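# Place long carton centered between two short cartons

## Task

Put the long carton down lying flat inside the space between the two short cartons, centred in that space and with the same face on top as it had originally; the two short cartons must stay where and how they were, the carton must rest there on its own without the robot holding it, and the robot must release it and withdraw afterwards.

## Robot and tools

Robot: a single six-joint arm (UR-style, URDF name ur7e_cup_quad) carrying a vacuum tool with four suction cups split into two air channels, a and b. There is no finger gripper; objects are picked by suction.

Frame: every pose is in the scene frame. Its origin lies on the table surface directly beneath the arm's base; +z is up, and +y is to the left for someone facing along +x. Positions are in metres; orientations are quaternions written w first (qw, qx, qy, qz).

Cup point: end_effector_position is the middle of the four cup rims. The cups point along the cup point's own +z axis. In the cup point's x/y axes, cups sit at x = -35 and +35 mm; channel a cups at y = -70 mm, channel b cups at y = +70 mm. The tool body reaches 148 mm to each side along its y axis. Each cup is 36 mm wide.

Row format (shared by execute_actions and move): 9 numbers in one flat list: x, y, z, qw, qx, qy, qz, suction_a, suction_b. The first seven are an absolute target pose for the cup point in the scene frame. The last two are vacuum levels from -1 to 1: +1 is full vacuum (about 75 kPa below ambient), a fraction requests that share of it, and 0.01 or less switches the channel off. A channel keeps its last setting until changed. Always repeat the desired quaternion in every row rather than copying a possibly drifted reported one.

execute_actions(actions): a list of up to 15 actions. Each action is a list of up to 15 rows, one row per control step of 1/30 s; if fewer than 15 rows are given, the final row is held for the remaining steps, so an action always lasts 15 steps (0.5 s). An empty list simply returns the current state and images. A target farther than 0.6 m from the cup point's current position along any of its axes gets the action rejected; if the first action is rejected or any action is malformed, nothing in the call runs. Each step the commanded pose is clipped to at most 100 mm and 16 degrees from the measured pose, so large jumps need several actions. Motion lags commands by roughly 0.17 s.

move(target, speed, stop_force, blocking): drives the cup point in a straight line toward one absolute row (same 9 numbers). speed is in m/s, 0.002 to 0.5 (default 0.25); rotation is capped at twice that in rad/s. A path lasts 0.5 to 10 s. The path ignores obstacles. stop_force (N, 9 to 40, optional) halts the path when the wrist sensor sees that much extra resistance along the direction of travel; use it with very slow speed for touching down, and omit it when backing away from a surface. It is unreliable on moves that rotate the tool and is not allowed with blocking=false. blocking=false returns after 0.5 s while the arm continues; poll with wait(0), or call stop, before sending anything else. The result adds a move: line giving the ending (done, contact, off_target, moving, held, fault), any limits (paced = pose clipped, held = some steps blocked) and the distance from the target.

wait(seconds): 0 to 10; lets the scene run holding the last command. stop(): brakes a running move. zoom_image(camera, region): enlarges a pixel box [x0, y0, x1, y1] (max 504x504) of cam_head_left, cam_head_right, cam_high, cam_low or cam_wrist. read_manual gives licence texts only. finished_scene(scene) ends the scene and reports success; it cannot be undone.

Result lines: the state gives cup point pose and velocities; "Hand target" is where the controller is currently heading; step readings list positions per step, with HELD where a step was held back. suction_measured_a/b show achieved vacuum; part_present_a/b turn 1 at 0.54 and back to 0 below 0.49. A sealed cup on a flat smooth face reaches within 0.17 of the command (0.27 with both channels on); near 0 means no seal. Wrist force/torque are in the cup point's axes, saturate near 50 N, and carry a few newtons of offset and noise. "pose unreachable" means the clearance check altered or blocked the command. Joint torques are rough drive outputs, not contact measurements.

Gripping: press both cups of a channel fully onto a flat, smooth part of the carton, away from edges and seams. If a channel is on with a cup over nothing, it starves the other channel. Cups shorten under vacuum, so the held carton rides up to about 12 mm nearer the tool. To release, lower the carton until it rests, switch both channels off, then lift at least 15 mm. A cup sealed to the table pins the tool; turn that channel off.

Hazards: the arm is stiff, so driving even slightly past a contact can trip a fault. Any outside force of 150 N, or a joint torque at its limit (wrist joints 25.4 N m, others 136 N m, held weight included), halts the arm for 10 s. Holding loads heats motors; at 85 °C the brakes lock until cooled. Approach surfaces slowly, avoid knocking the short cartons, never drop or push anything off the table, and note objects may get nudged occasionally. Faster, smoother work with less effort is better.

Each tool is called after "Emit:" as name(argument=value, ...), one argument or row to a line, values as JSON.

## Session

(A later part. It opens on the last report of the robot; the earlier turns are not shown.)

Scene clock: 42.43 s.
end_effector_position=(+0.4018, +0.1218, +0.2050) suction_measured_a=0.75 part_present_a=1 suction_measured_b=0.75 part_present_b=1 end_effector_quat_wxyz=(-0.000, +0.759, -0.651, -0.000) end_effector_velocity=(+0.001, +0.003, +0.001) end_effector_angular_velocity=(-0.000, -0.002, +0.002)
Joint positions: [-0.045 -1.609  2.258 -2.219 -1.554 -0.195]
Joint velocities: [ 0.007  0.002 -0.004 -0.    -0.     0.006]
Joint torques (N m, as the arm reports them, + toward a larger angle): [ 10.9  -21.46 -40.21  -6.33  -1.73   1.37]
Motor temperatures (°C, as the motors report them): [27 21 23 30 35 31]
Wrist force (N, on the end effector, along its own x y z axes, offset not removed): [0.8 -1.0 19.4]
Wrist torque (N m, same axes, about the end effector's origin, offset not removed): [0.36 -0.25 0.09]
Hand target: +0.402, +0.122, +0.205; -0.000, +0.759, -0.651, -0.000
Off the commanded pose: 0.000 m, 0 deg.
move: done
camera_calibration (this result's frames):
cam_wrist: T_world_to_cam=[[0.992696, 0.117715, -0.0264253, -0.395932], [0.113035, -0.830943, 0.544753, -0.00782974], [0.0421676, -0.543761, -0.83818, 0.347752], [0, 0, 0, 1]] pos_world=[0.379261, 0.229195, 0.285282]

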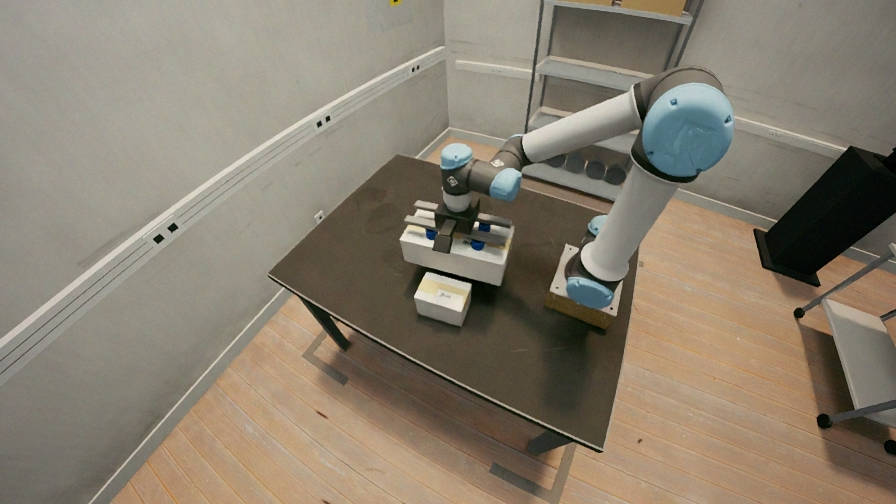

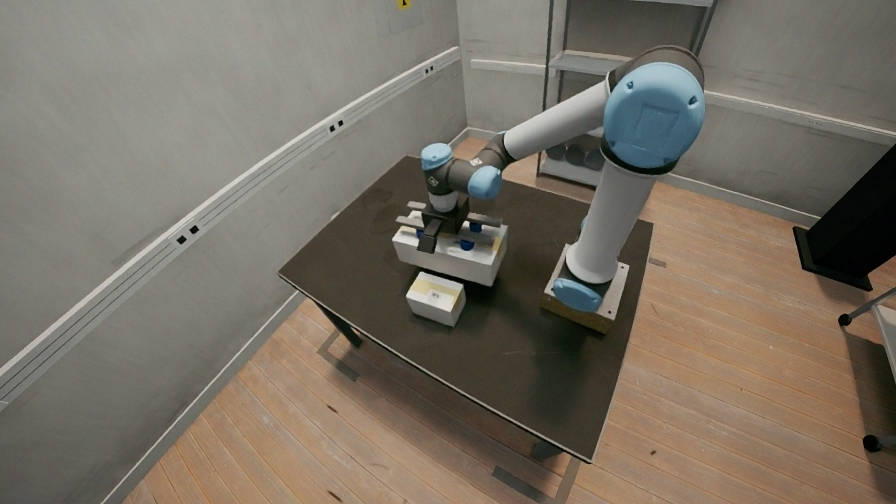

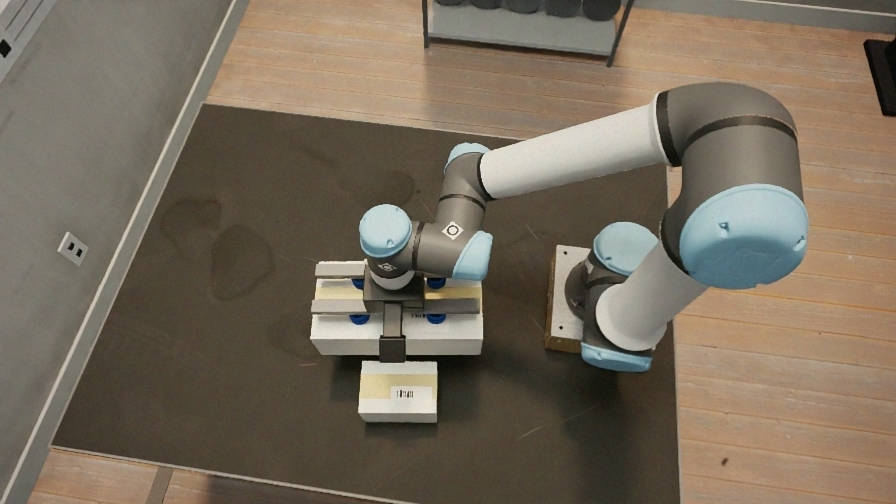

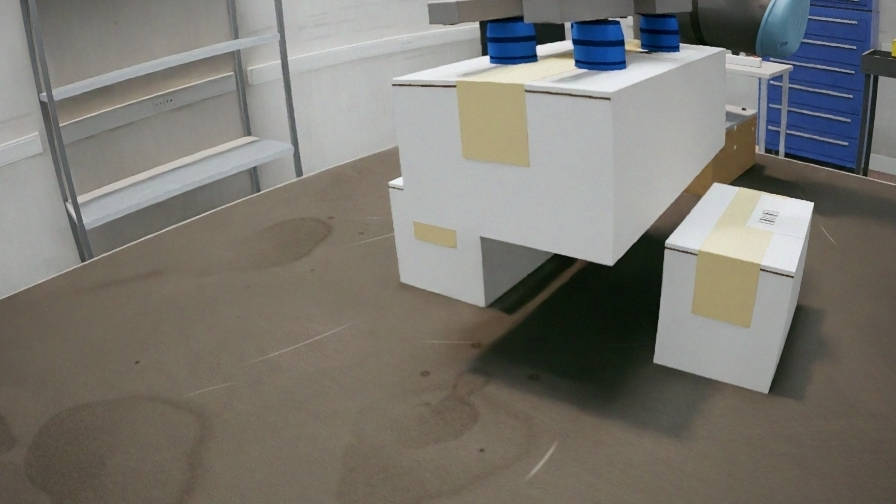

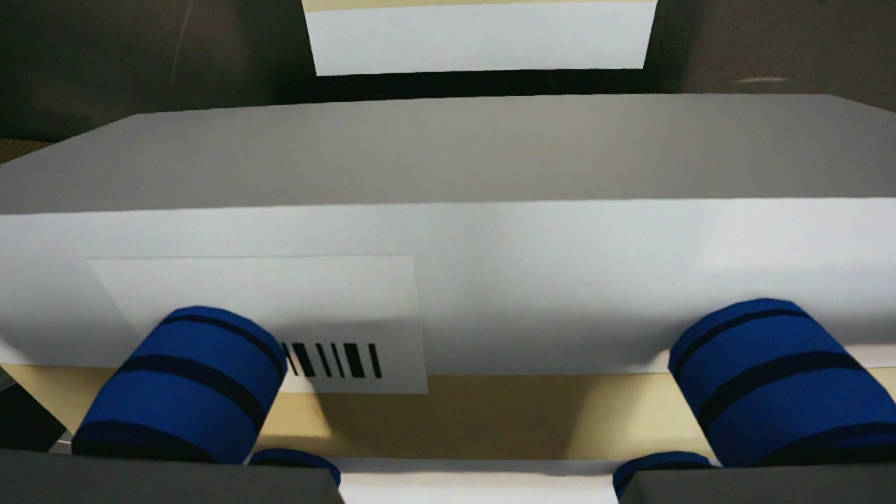

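Emit:
move(
  target=[0.402,0.1235,0.196,0,-0.7587,0.6514,0,1,1],
  speed=0.05,
)

Emit:
move(
  target=[0.402,0.1235,0.097,0,-0.7587,0.6514,0,1,1],
  speed=0.06,
)

Emit:
zoom_image(
  camera="cam_high",
  region=[300,230,500,430],
)

Scene clock: 45.77 s.
end_effector_position=(+0.4020, +0.1235, +0.1963) suction_measured_a=0.75 part_present_a=1 suction_measured_b=0.75 part_present_b=1 end_effector_quat_wxyz=(+0.000, +0.759, -0.651, -0.000) end_effector_velocity=(+0.001, +0.000, -0.002) end_effector_angular_velocity=(-0.001, -0.001, +0.001)
Joint positions: [-0.04  -1.591  2.268 -2.249 -1.554 -0.19 ]
Joint velocities: [ 0.001  0.005  0.002 -0.009 -0.001  0.   ]
Joint torques (N m, as the arm reports them, + toward a larger angle): [ 10.58 -18.68 -23.65  -5.98  -1.5    1.51]
Motor temperatures (°C, as the motors report them): [27 21 23 30 35 31]
Wrist force (N, on the end effector, along its own x y z axes, offset not removed): [-0.1 0.2 20.1]
Wrist torque (N m, same axes, about the end effector's origin, offset not removed): [0.53 0.08 0.09]
Hand target: +0.402, +0.124, +0.196; +0.000, +0.759, -0.651, -0.000
Off the commanded pose: 0.000 m, 0 deg.
move: done
camera_calibration (this result's frames):
cam_wrist: T_world_to_cam=[[0.992686, 0.11781, -0.0263596, -0.39656], [0.113043, -0.830469, 0.545475, -0.00188867], [0.0423714, -0.544465, -0.837713, 0.341263], [0, 0, 0, 1]] pos_world=[0.379413, 0.230956, 0.276458]

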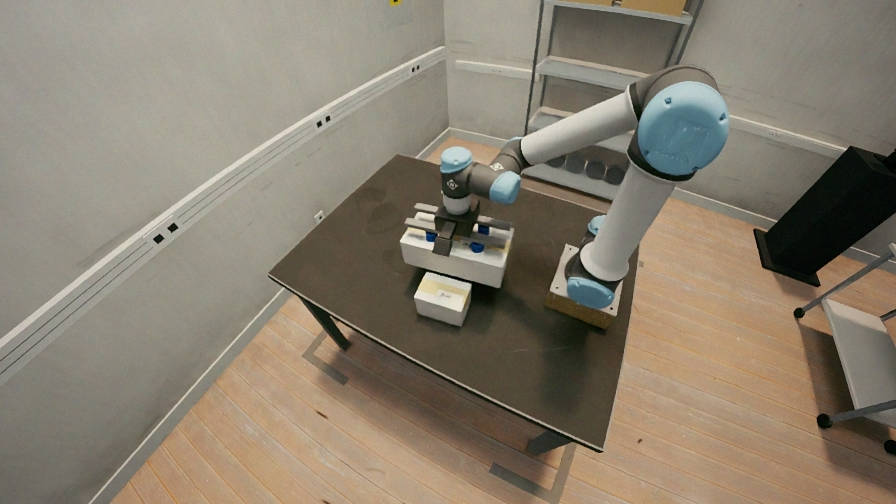

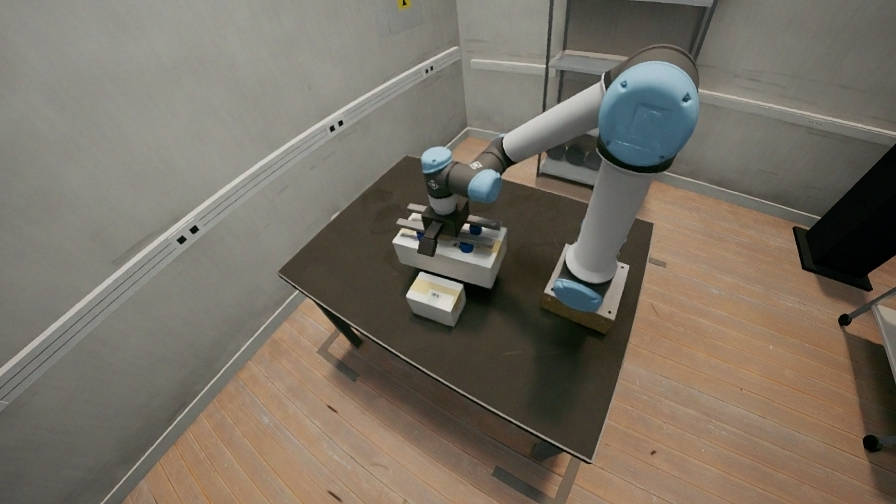

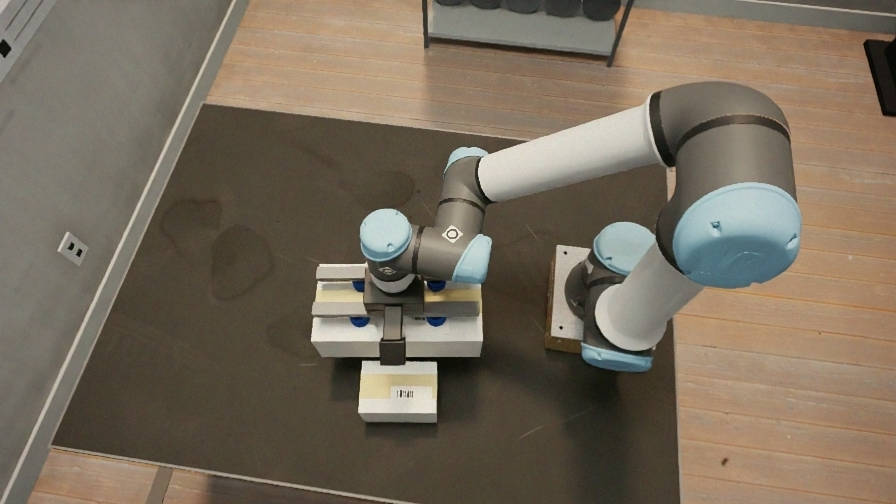

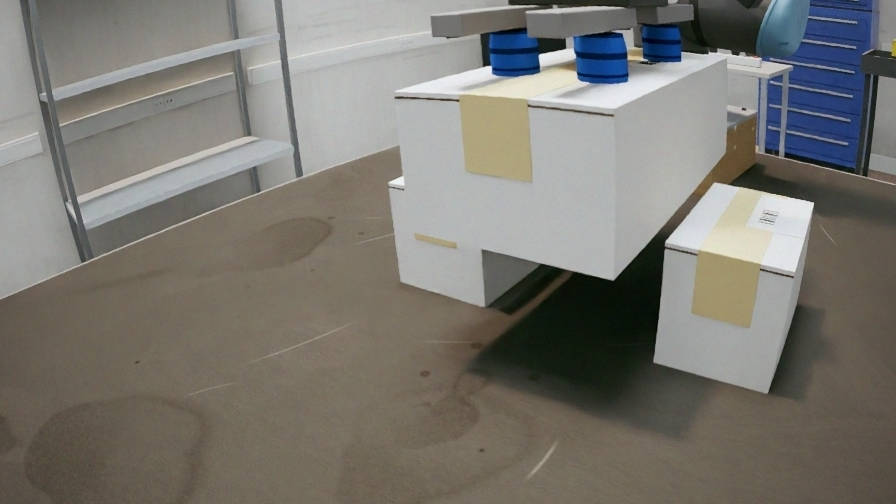

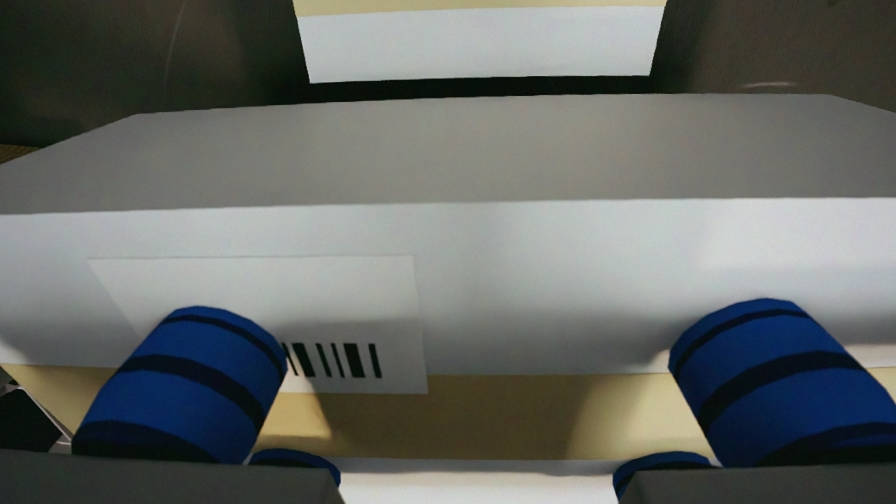

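Scene clock: 47.90 s.
end_effector_position=(+0.4019, +0.1235, +0.0973) suction_measured_a=0.75 part_present_a=1 suction_measured_b=0.75 part_present_b=1 end_effector_quat_wxyz=(+0.000, +0.759, -0.651, -0.000) end_effector_velocity=(+0.000, -0.000, -0.002) end_effector_angular_velocity=(-0.000, -0.001, -0.001)
Joint positions: [-0.035 -1.351  2.372 -2.593 -1.554 -0.186]
Joint velocities: [-0.     0.007  0.002 -0.009 -0.     0.001]
Joint torques (N m, as the arm reports them, + toward a larger angle): [ 11.51 -25.77 -10.82  -6.64  -0.67   1.58]
Motor temperatures (°C, as the motors report them): [27 21 23 30 35 31]
Wrist force (N, on the end effector, along its own x y z axes, offset not removed): [1.9 0.6 19.6]
Wrist torque (N m, same axes, about the end effector's origin, offset not removed): [0.59 -0.31 0.17]
Hand target: +0.402, +0.124, +0.097; +0.000, +0.759, -0.651, -0.000
Off the commanded pose: 0.000 m, 0 deg.
move: done
camera_calibration (this result's frames):
cam_wrist: T_world_to_cam=[[0.992686, 0.117807, -0.0263851, -0.39909], [0.113054, -0.830465, 0.545478, 0.0521336], [0.0423495, -0.544471, -0.83771, 0.258411], [0, 0, 0, 1]] pos_world=[0.379333, 0.231008, 0.177505]

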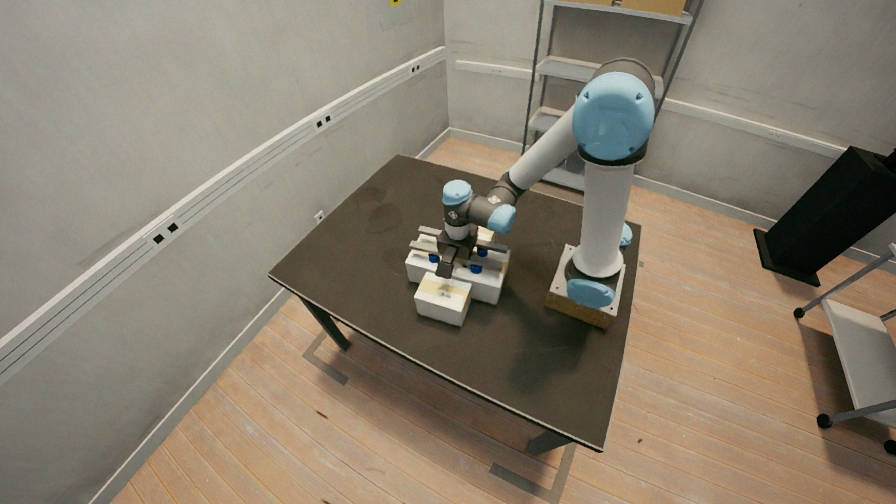

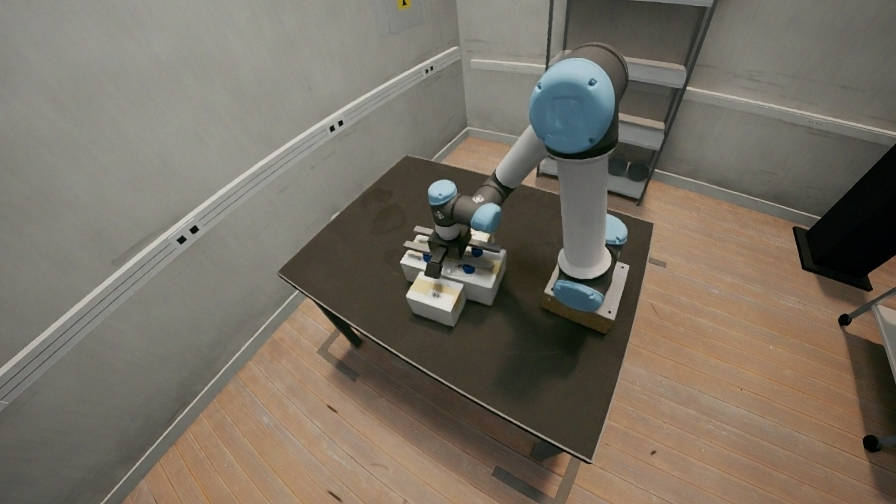

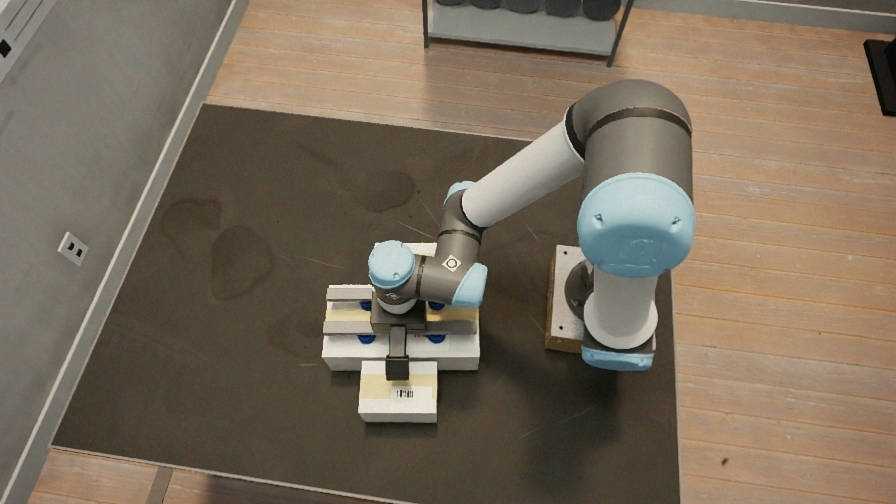

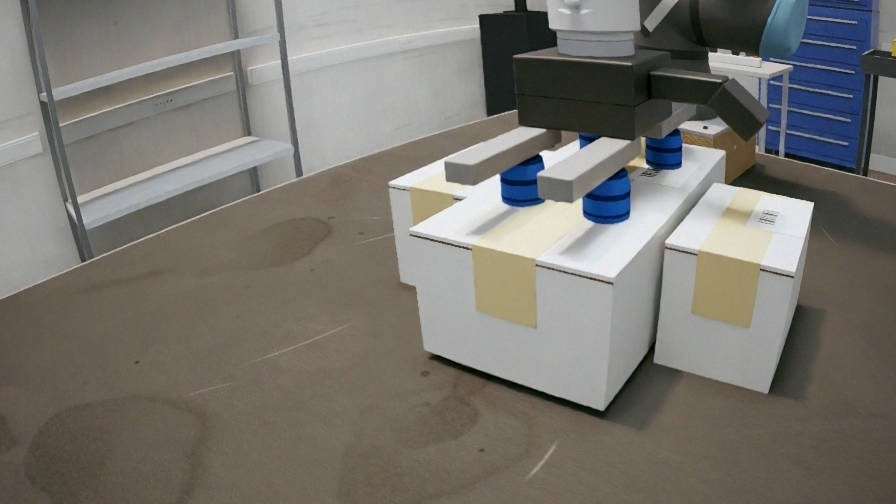

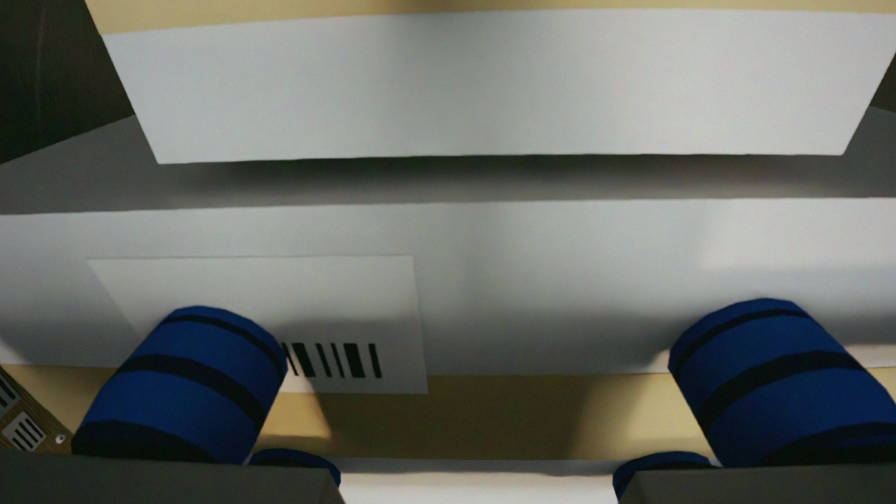

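Region (300, 230, 500, 430) of cam_high's 896x504 image, scaled by 2.520, with more detail than that image has.

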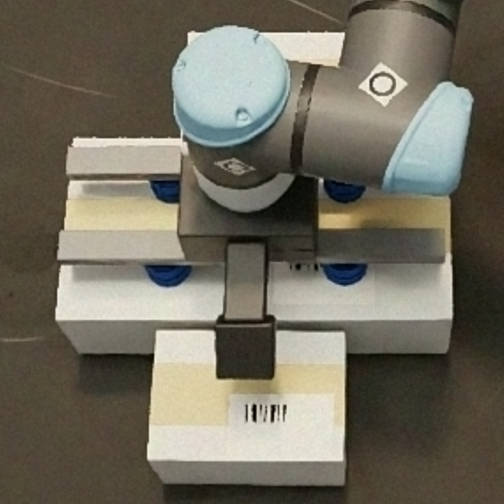

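Emit:
move(
  target=[0.406,0.125,0.0915,0,-0.7587,0.6514,0,1,1],
  speed=0.01,
)

Emit:
execute_actions(
  actions=[
    [[0.406,0.125,0.0915,0,-0.7587,0.6514,0,0,0]],
  ],
)

Emit:
move(
  target=[0.406,0.125,0.3,0,-0.7587,0.6514,0,0,0],
)

Scene clock: 50.73 s.
end_effector_position=(+0.4058, +0.1249, +0.0917) suction_measured_a=0.75 part_present_a=1 suction_measured_b=0.75 part_present_b=1 end_effector_quat_wxyz=(+0.000, +0.759, -0.651, -0.000) end_effector_velocity=(+0.001, +0.000, -0.003) end_effector_angular_velocity=(-0.000, +0.002, +0.001)
Joint positions: [-0.031 -1.327  2.365 -2.609 -1.555 -0.182]
Joint velocities: [ 0.001  0.01  -0.003 -0.006 -0.     0.   ]
Joint torques (N m, as the arm reports them, + toward a larger angle): [ 11.13 -25.66 -29.98  -6.09  -1.21   1.71]
Motor temperatures (°C, as the motors report them): [27 21 23 30 35 31]
Wrist force (N, on the end effector, along its own x y z axes, offset not removed): [-1.0 -0.8 19.4]
Wrist torque (N m, same axes, about the end effector's origin, offset not removed): [0.49 0.15 0.15]
Hand target: +0.406, +0.125, +0.092; +0.000, +0.759, -0.651, -0.000
Off the commanded pose: 0.000 m, 0 deg.
move: done
camera_calibration (this result's frames):
cam_wrist: T_world_to_cam=[[0.992687, 0.117807, -0.0263375, -0.403303], [0.113027, -0.830454, 0.5455, 0.0559423], [0.0423919, -0.544488, -0.837697, 0.254313], [0, 0, 0, 1]] pos_world=[0.38325, 0.23244, 0.171899]

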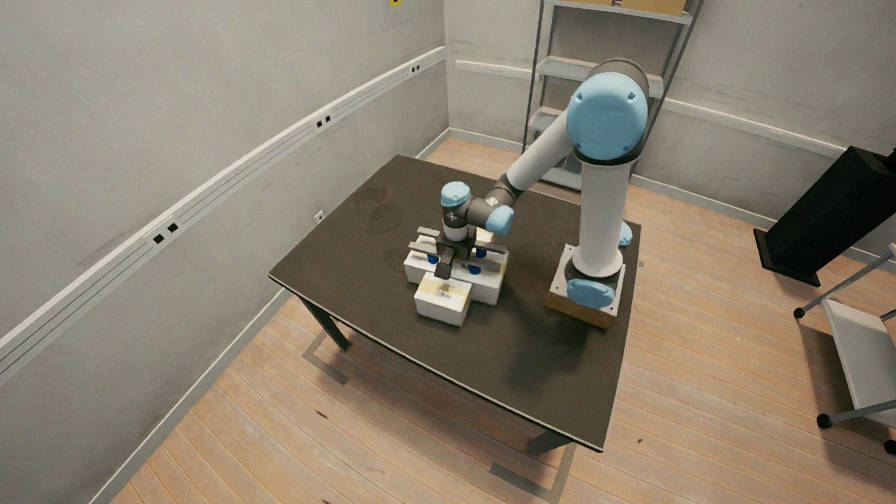

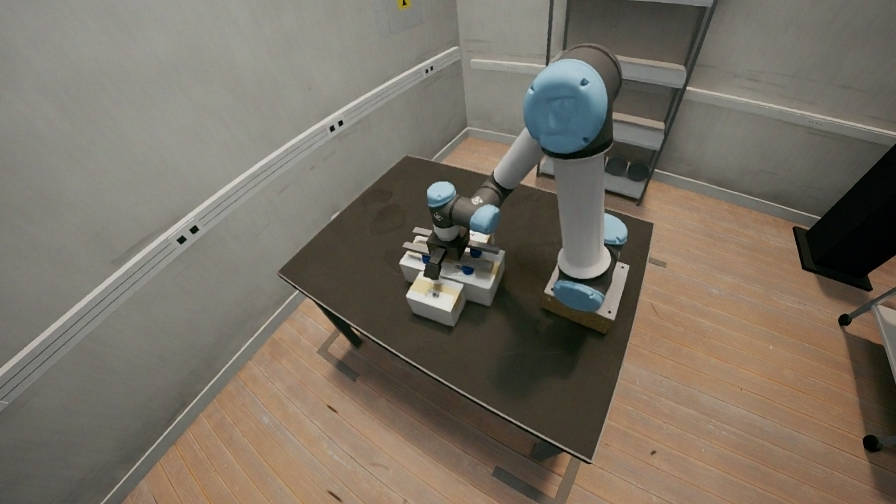

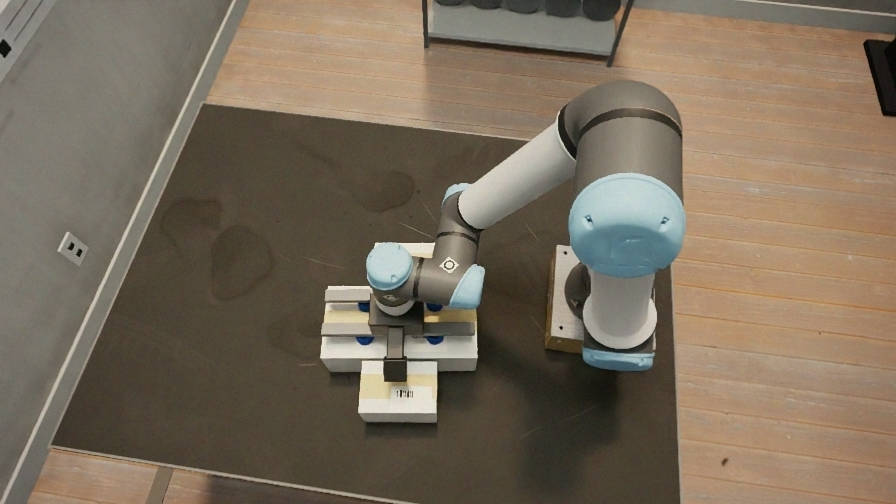

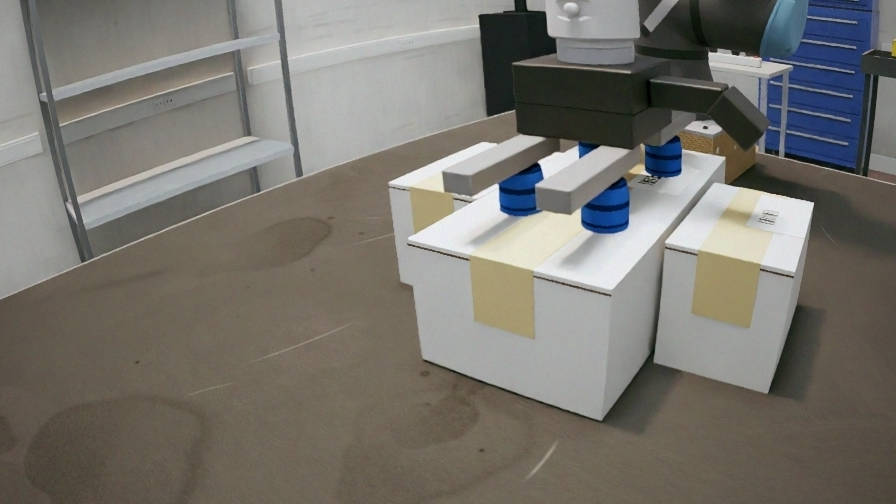

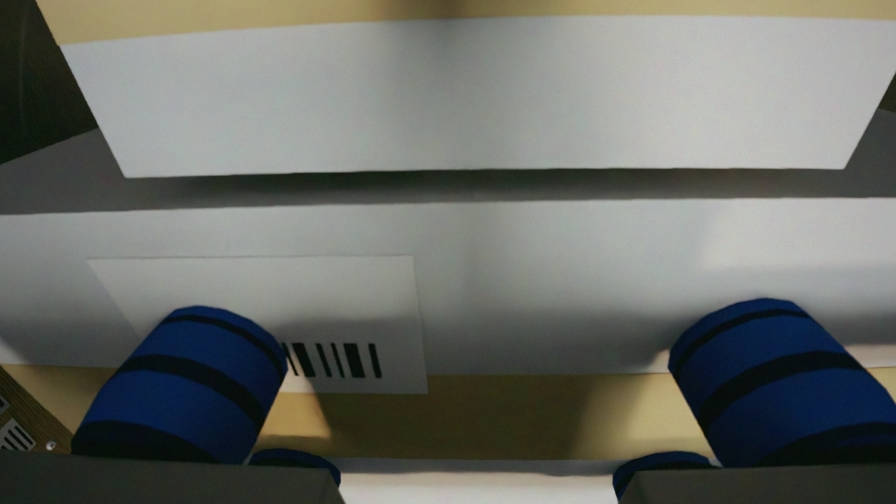

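Scene clock: 51.23 s.
end_effector_position=(+0.4061, +0.1250, +0.0916) suction_measured_a=0.00 part_present_a=0 suction_measured_b=0.00 part_present_b=0 end_effector_quat_wxyz=(-0.000, +0.759, -0.651, +0.000) end_effector_velocity=(-0.000, +0.000, -0.001) end_effector_angular_velocity=(+0.001, +0.002, +0.001)
Joint positions: [-0.031 -1.326  2.364 -2.61  -1.555 -0.182]
Joint velocities: [ 0.     0.003 -0.001  0.     0.    -0.001]
Joint torques (N m, as the arm reports them, + toward a larger angle): [10.69 -3.78 -5.21 -1.24 -1.3   1.4 ]
Motor temperatures (°C, as the motors report them): [27 21 23 30 35 31]
Wrist force (N, on the end effector, along its own x y z axes, offset not removed): [-1.1 5.7 -43.2]
Wrist torque (N m, same axes, about the end effector's origin, offset not removed): [-0.11 -0.08 0.32]
Hand target: +0.406, +0.125, +0.092; +0.000, +0.759, -0.651, -0.000
Off the commanded pose: 0.000 m, 0 deg.
Step readings (end_effector_position):
0: (+0.4058, +0.1249, +0.0917)
1: (+0.4059, +0.1250, +0.0917)
2: (+0.4060, +0.1250, +0.0917)
4: (+0.4062, +0.1250, +0.0918)
8: (+0.4061, +0.1250, +0.0917)
15: end_effector_position above
camera_calibration (this result's frames):
cam_wrist: T_world_to_cam=[[0.992693, 0.117809, -0.0261247, -0.403586], [0.112911, -0.830451, 0.54553, 0.0561085], [0.0425729, -0.544493, -0.837684, 0.254117], [0, 0, 0, 1]] pos_world=[0.383483, 0.232506, 0.171717]

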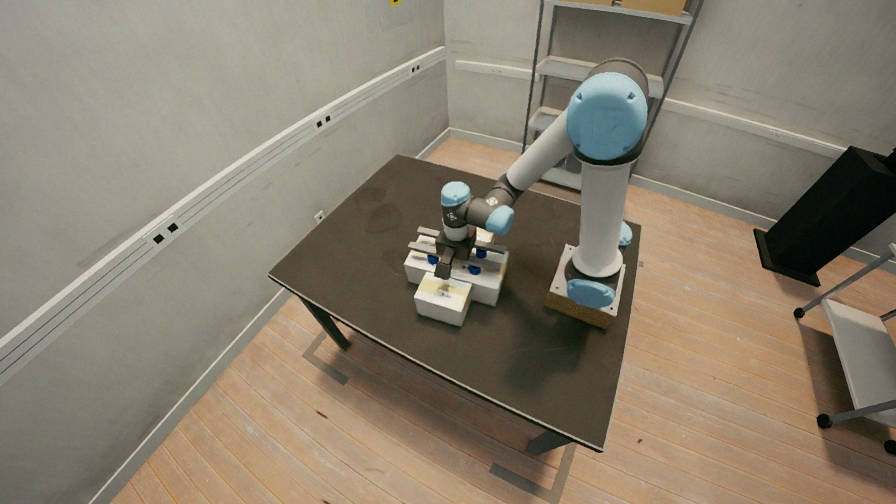

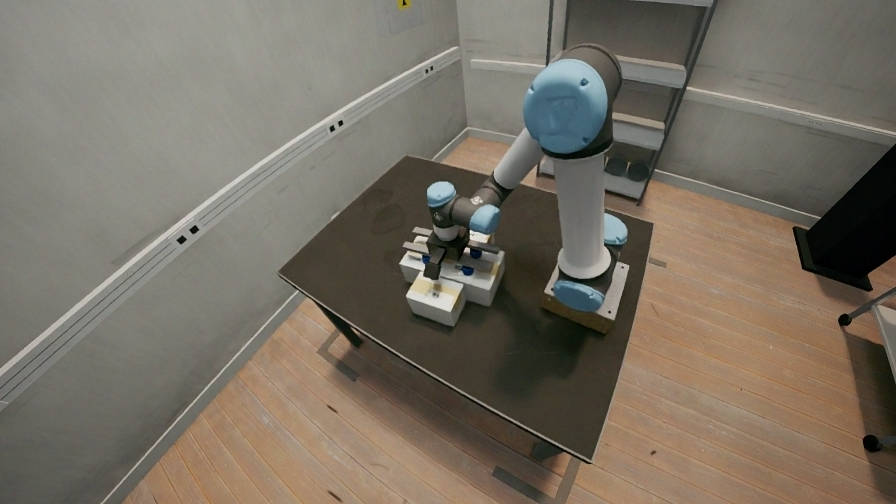

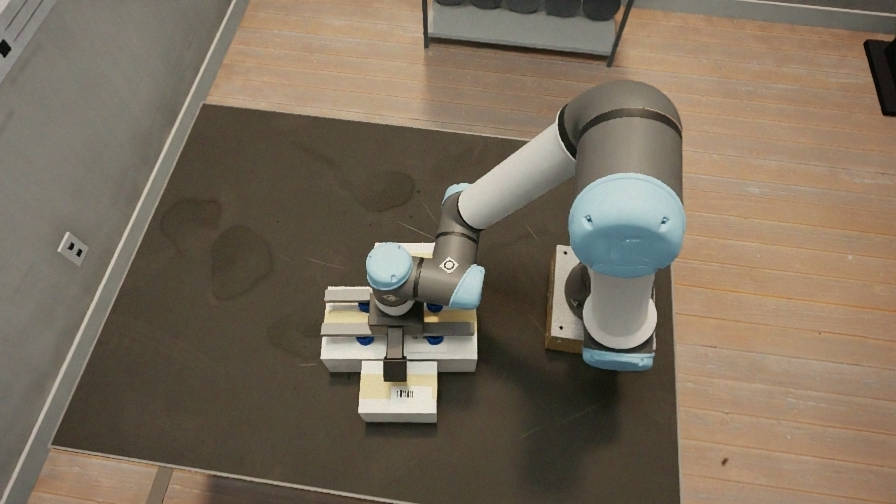

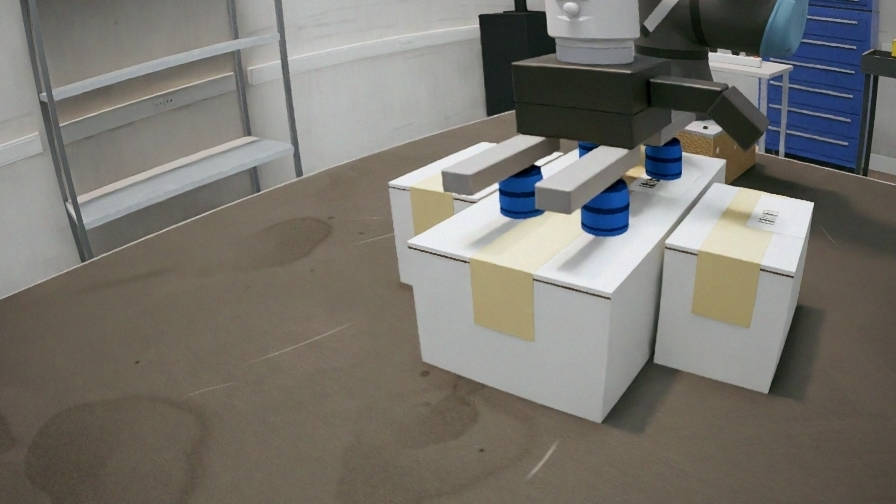

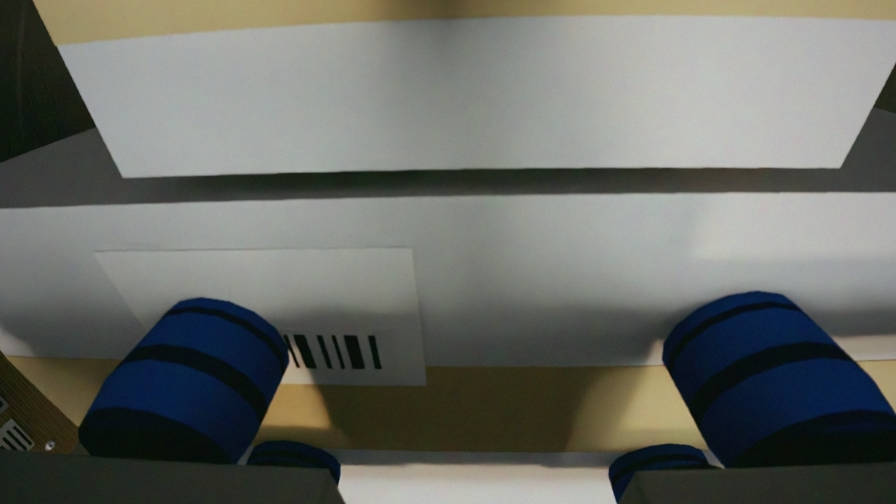

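Scene clock: 52.77 s.
end_effector_position=(+0.4062, +0.1250, +0.2996) suction_measured_a=0.00 part_present_a=0 suction_measured_b=0.00 part_present_b=0 end_effector_quat_wxyz=(-0.000, +0.759, -0.651, +0.000) end_effector_velocity=(-0.000, +0.000, +0.002) end_effector_angular_velocity=(+0.000, +0.003, +0.000)
Joint positions: [-0.039 -1.728  2.085 -1.93  -1.554 -0.19 ]
Joint velocities: [ 0.    -0.001 -0.006  0.01  -0.    -0.   ]
Joint torques (N m, as the arm reports them, + toward a larger angle): [-11.53 -27.   -33.86  -1.6   -0.06  -1.92]
Motor temperatures (°C, as the motors report them): [27 21 23 30 35 31]
Wrist force (N, on the end effector, along its own x y z axes, offset not removed): [-0.3 -0.4 1.8]
Wrist torque (N m, same axes, about the end effector's origin, offset not removed): [-0.03 0.02 0.14]
Hand target: +0.406, +0.125, +0.300; -0.000, +0.759, -0.651, +0.000
Off the commanded pose: 0.000 m, 0 deg.
move: done
camera_calibration (this result's frames):
cam_wrist: T_world_to_cam=[[0.992696, 0.1178, -0.0260276, -0.398299], [0.112851, -0.830462, 0.545525, -0.0573381], [0.0426476, -0.544477, -0.837691, 0.42834], [0, 0, 0, 1]] pos_world=[0.383593, 0.232524, 0.379729]

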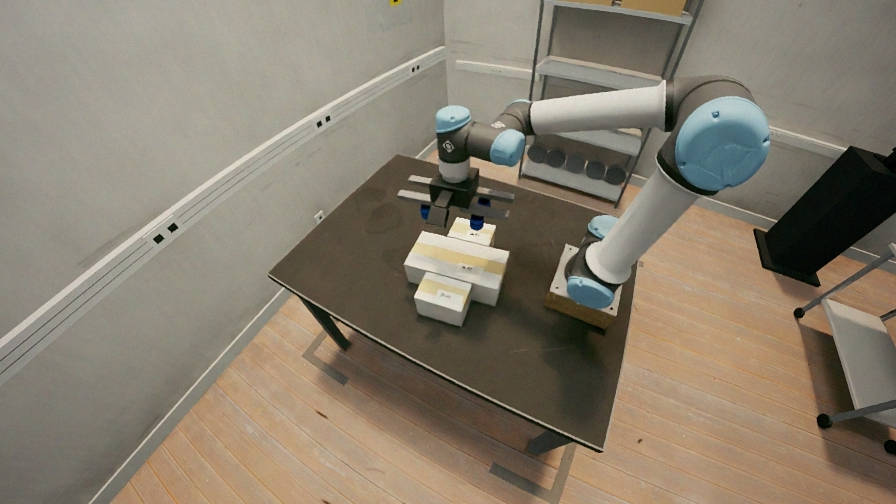

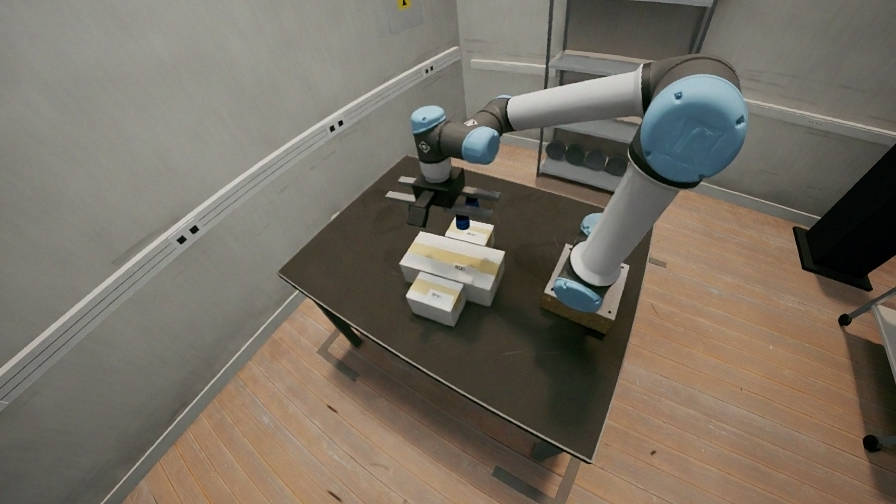

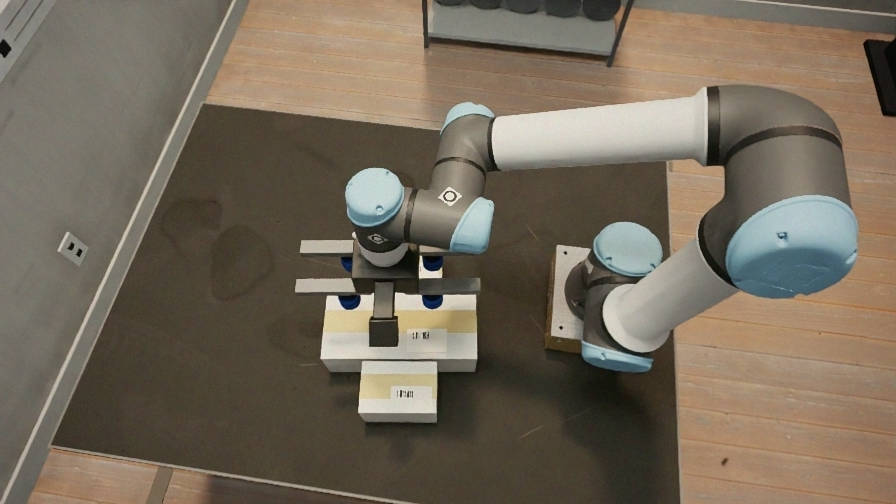

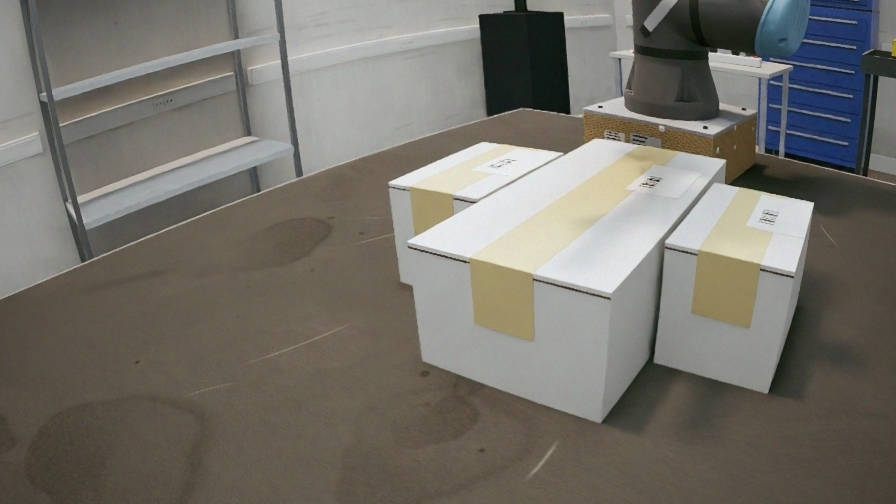

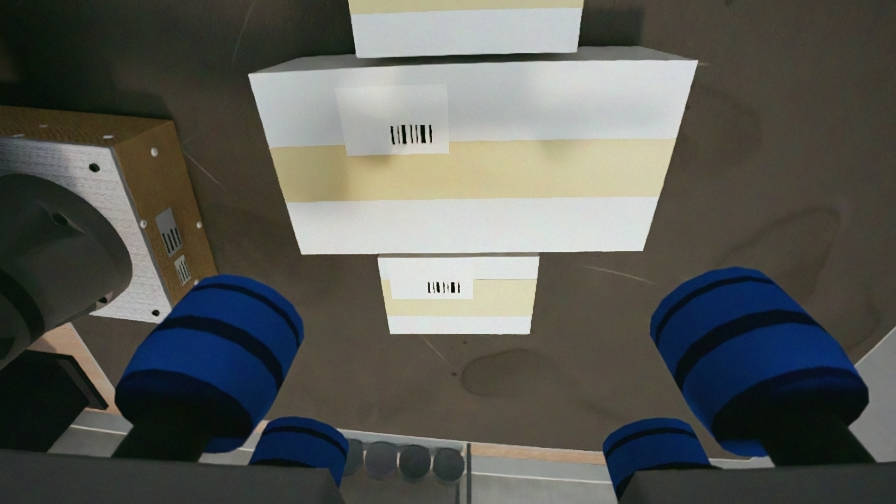

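Emit:
finished_scene(
  scene=1,
)

The scene is finished: the task was done.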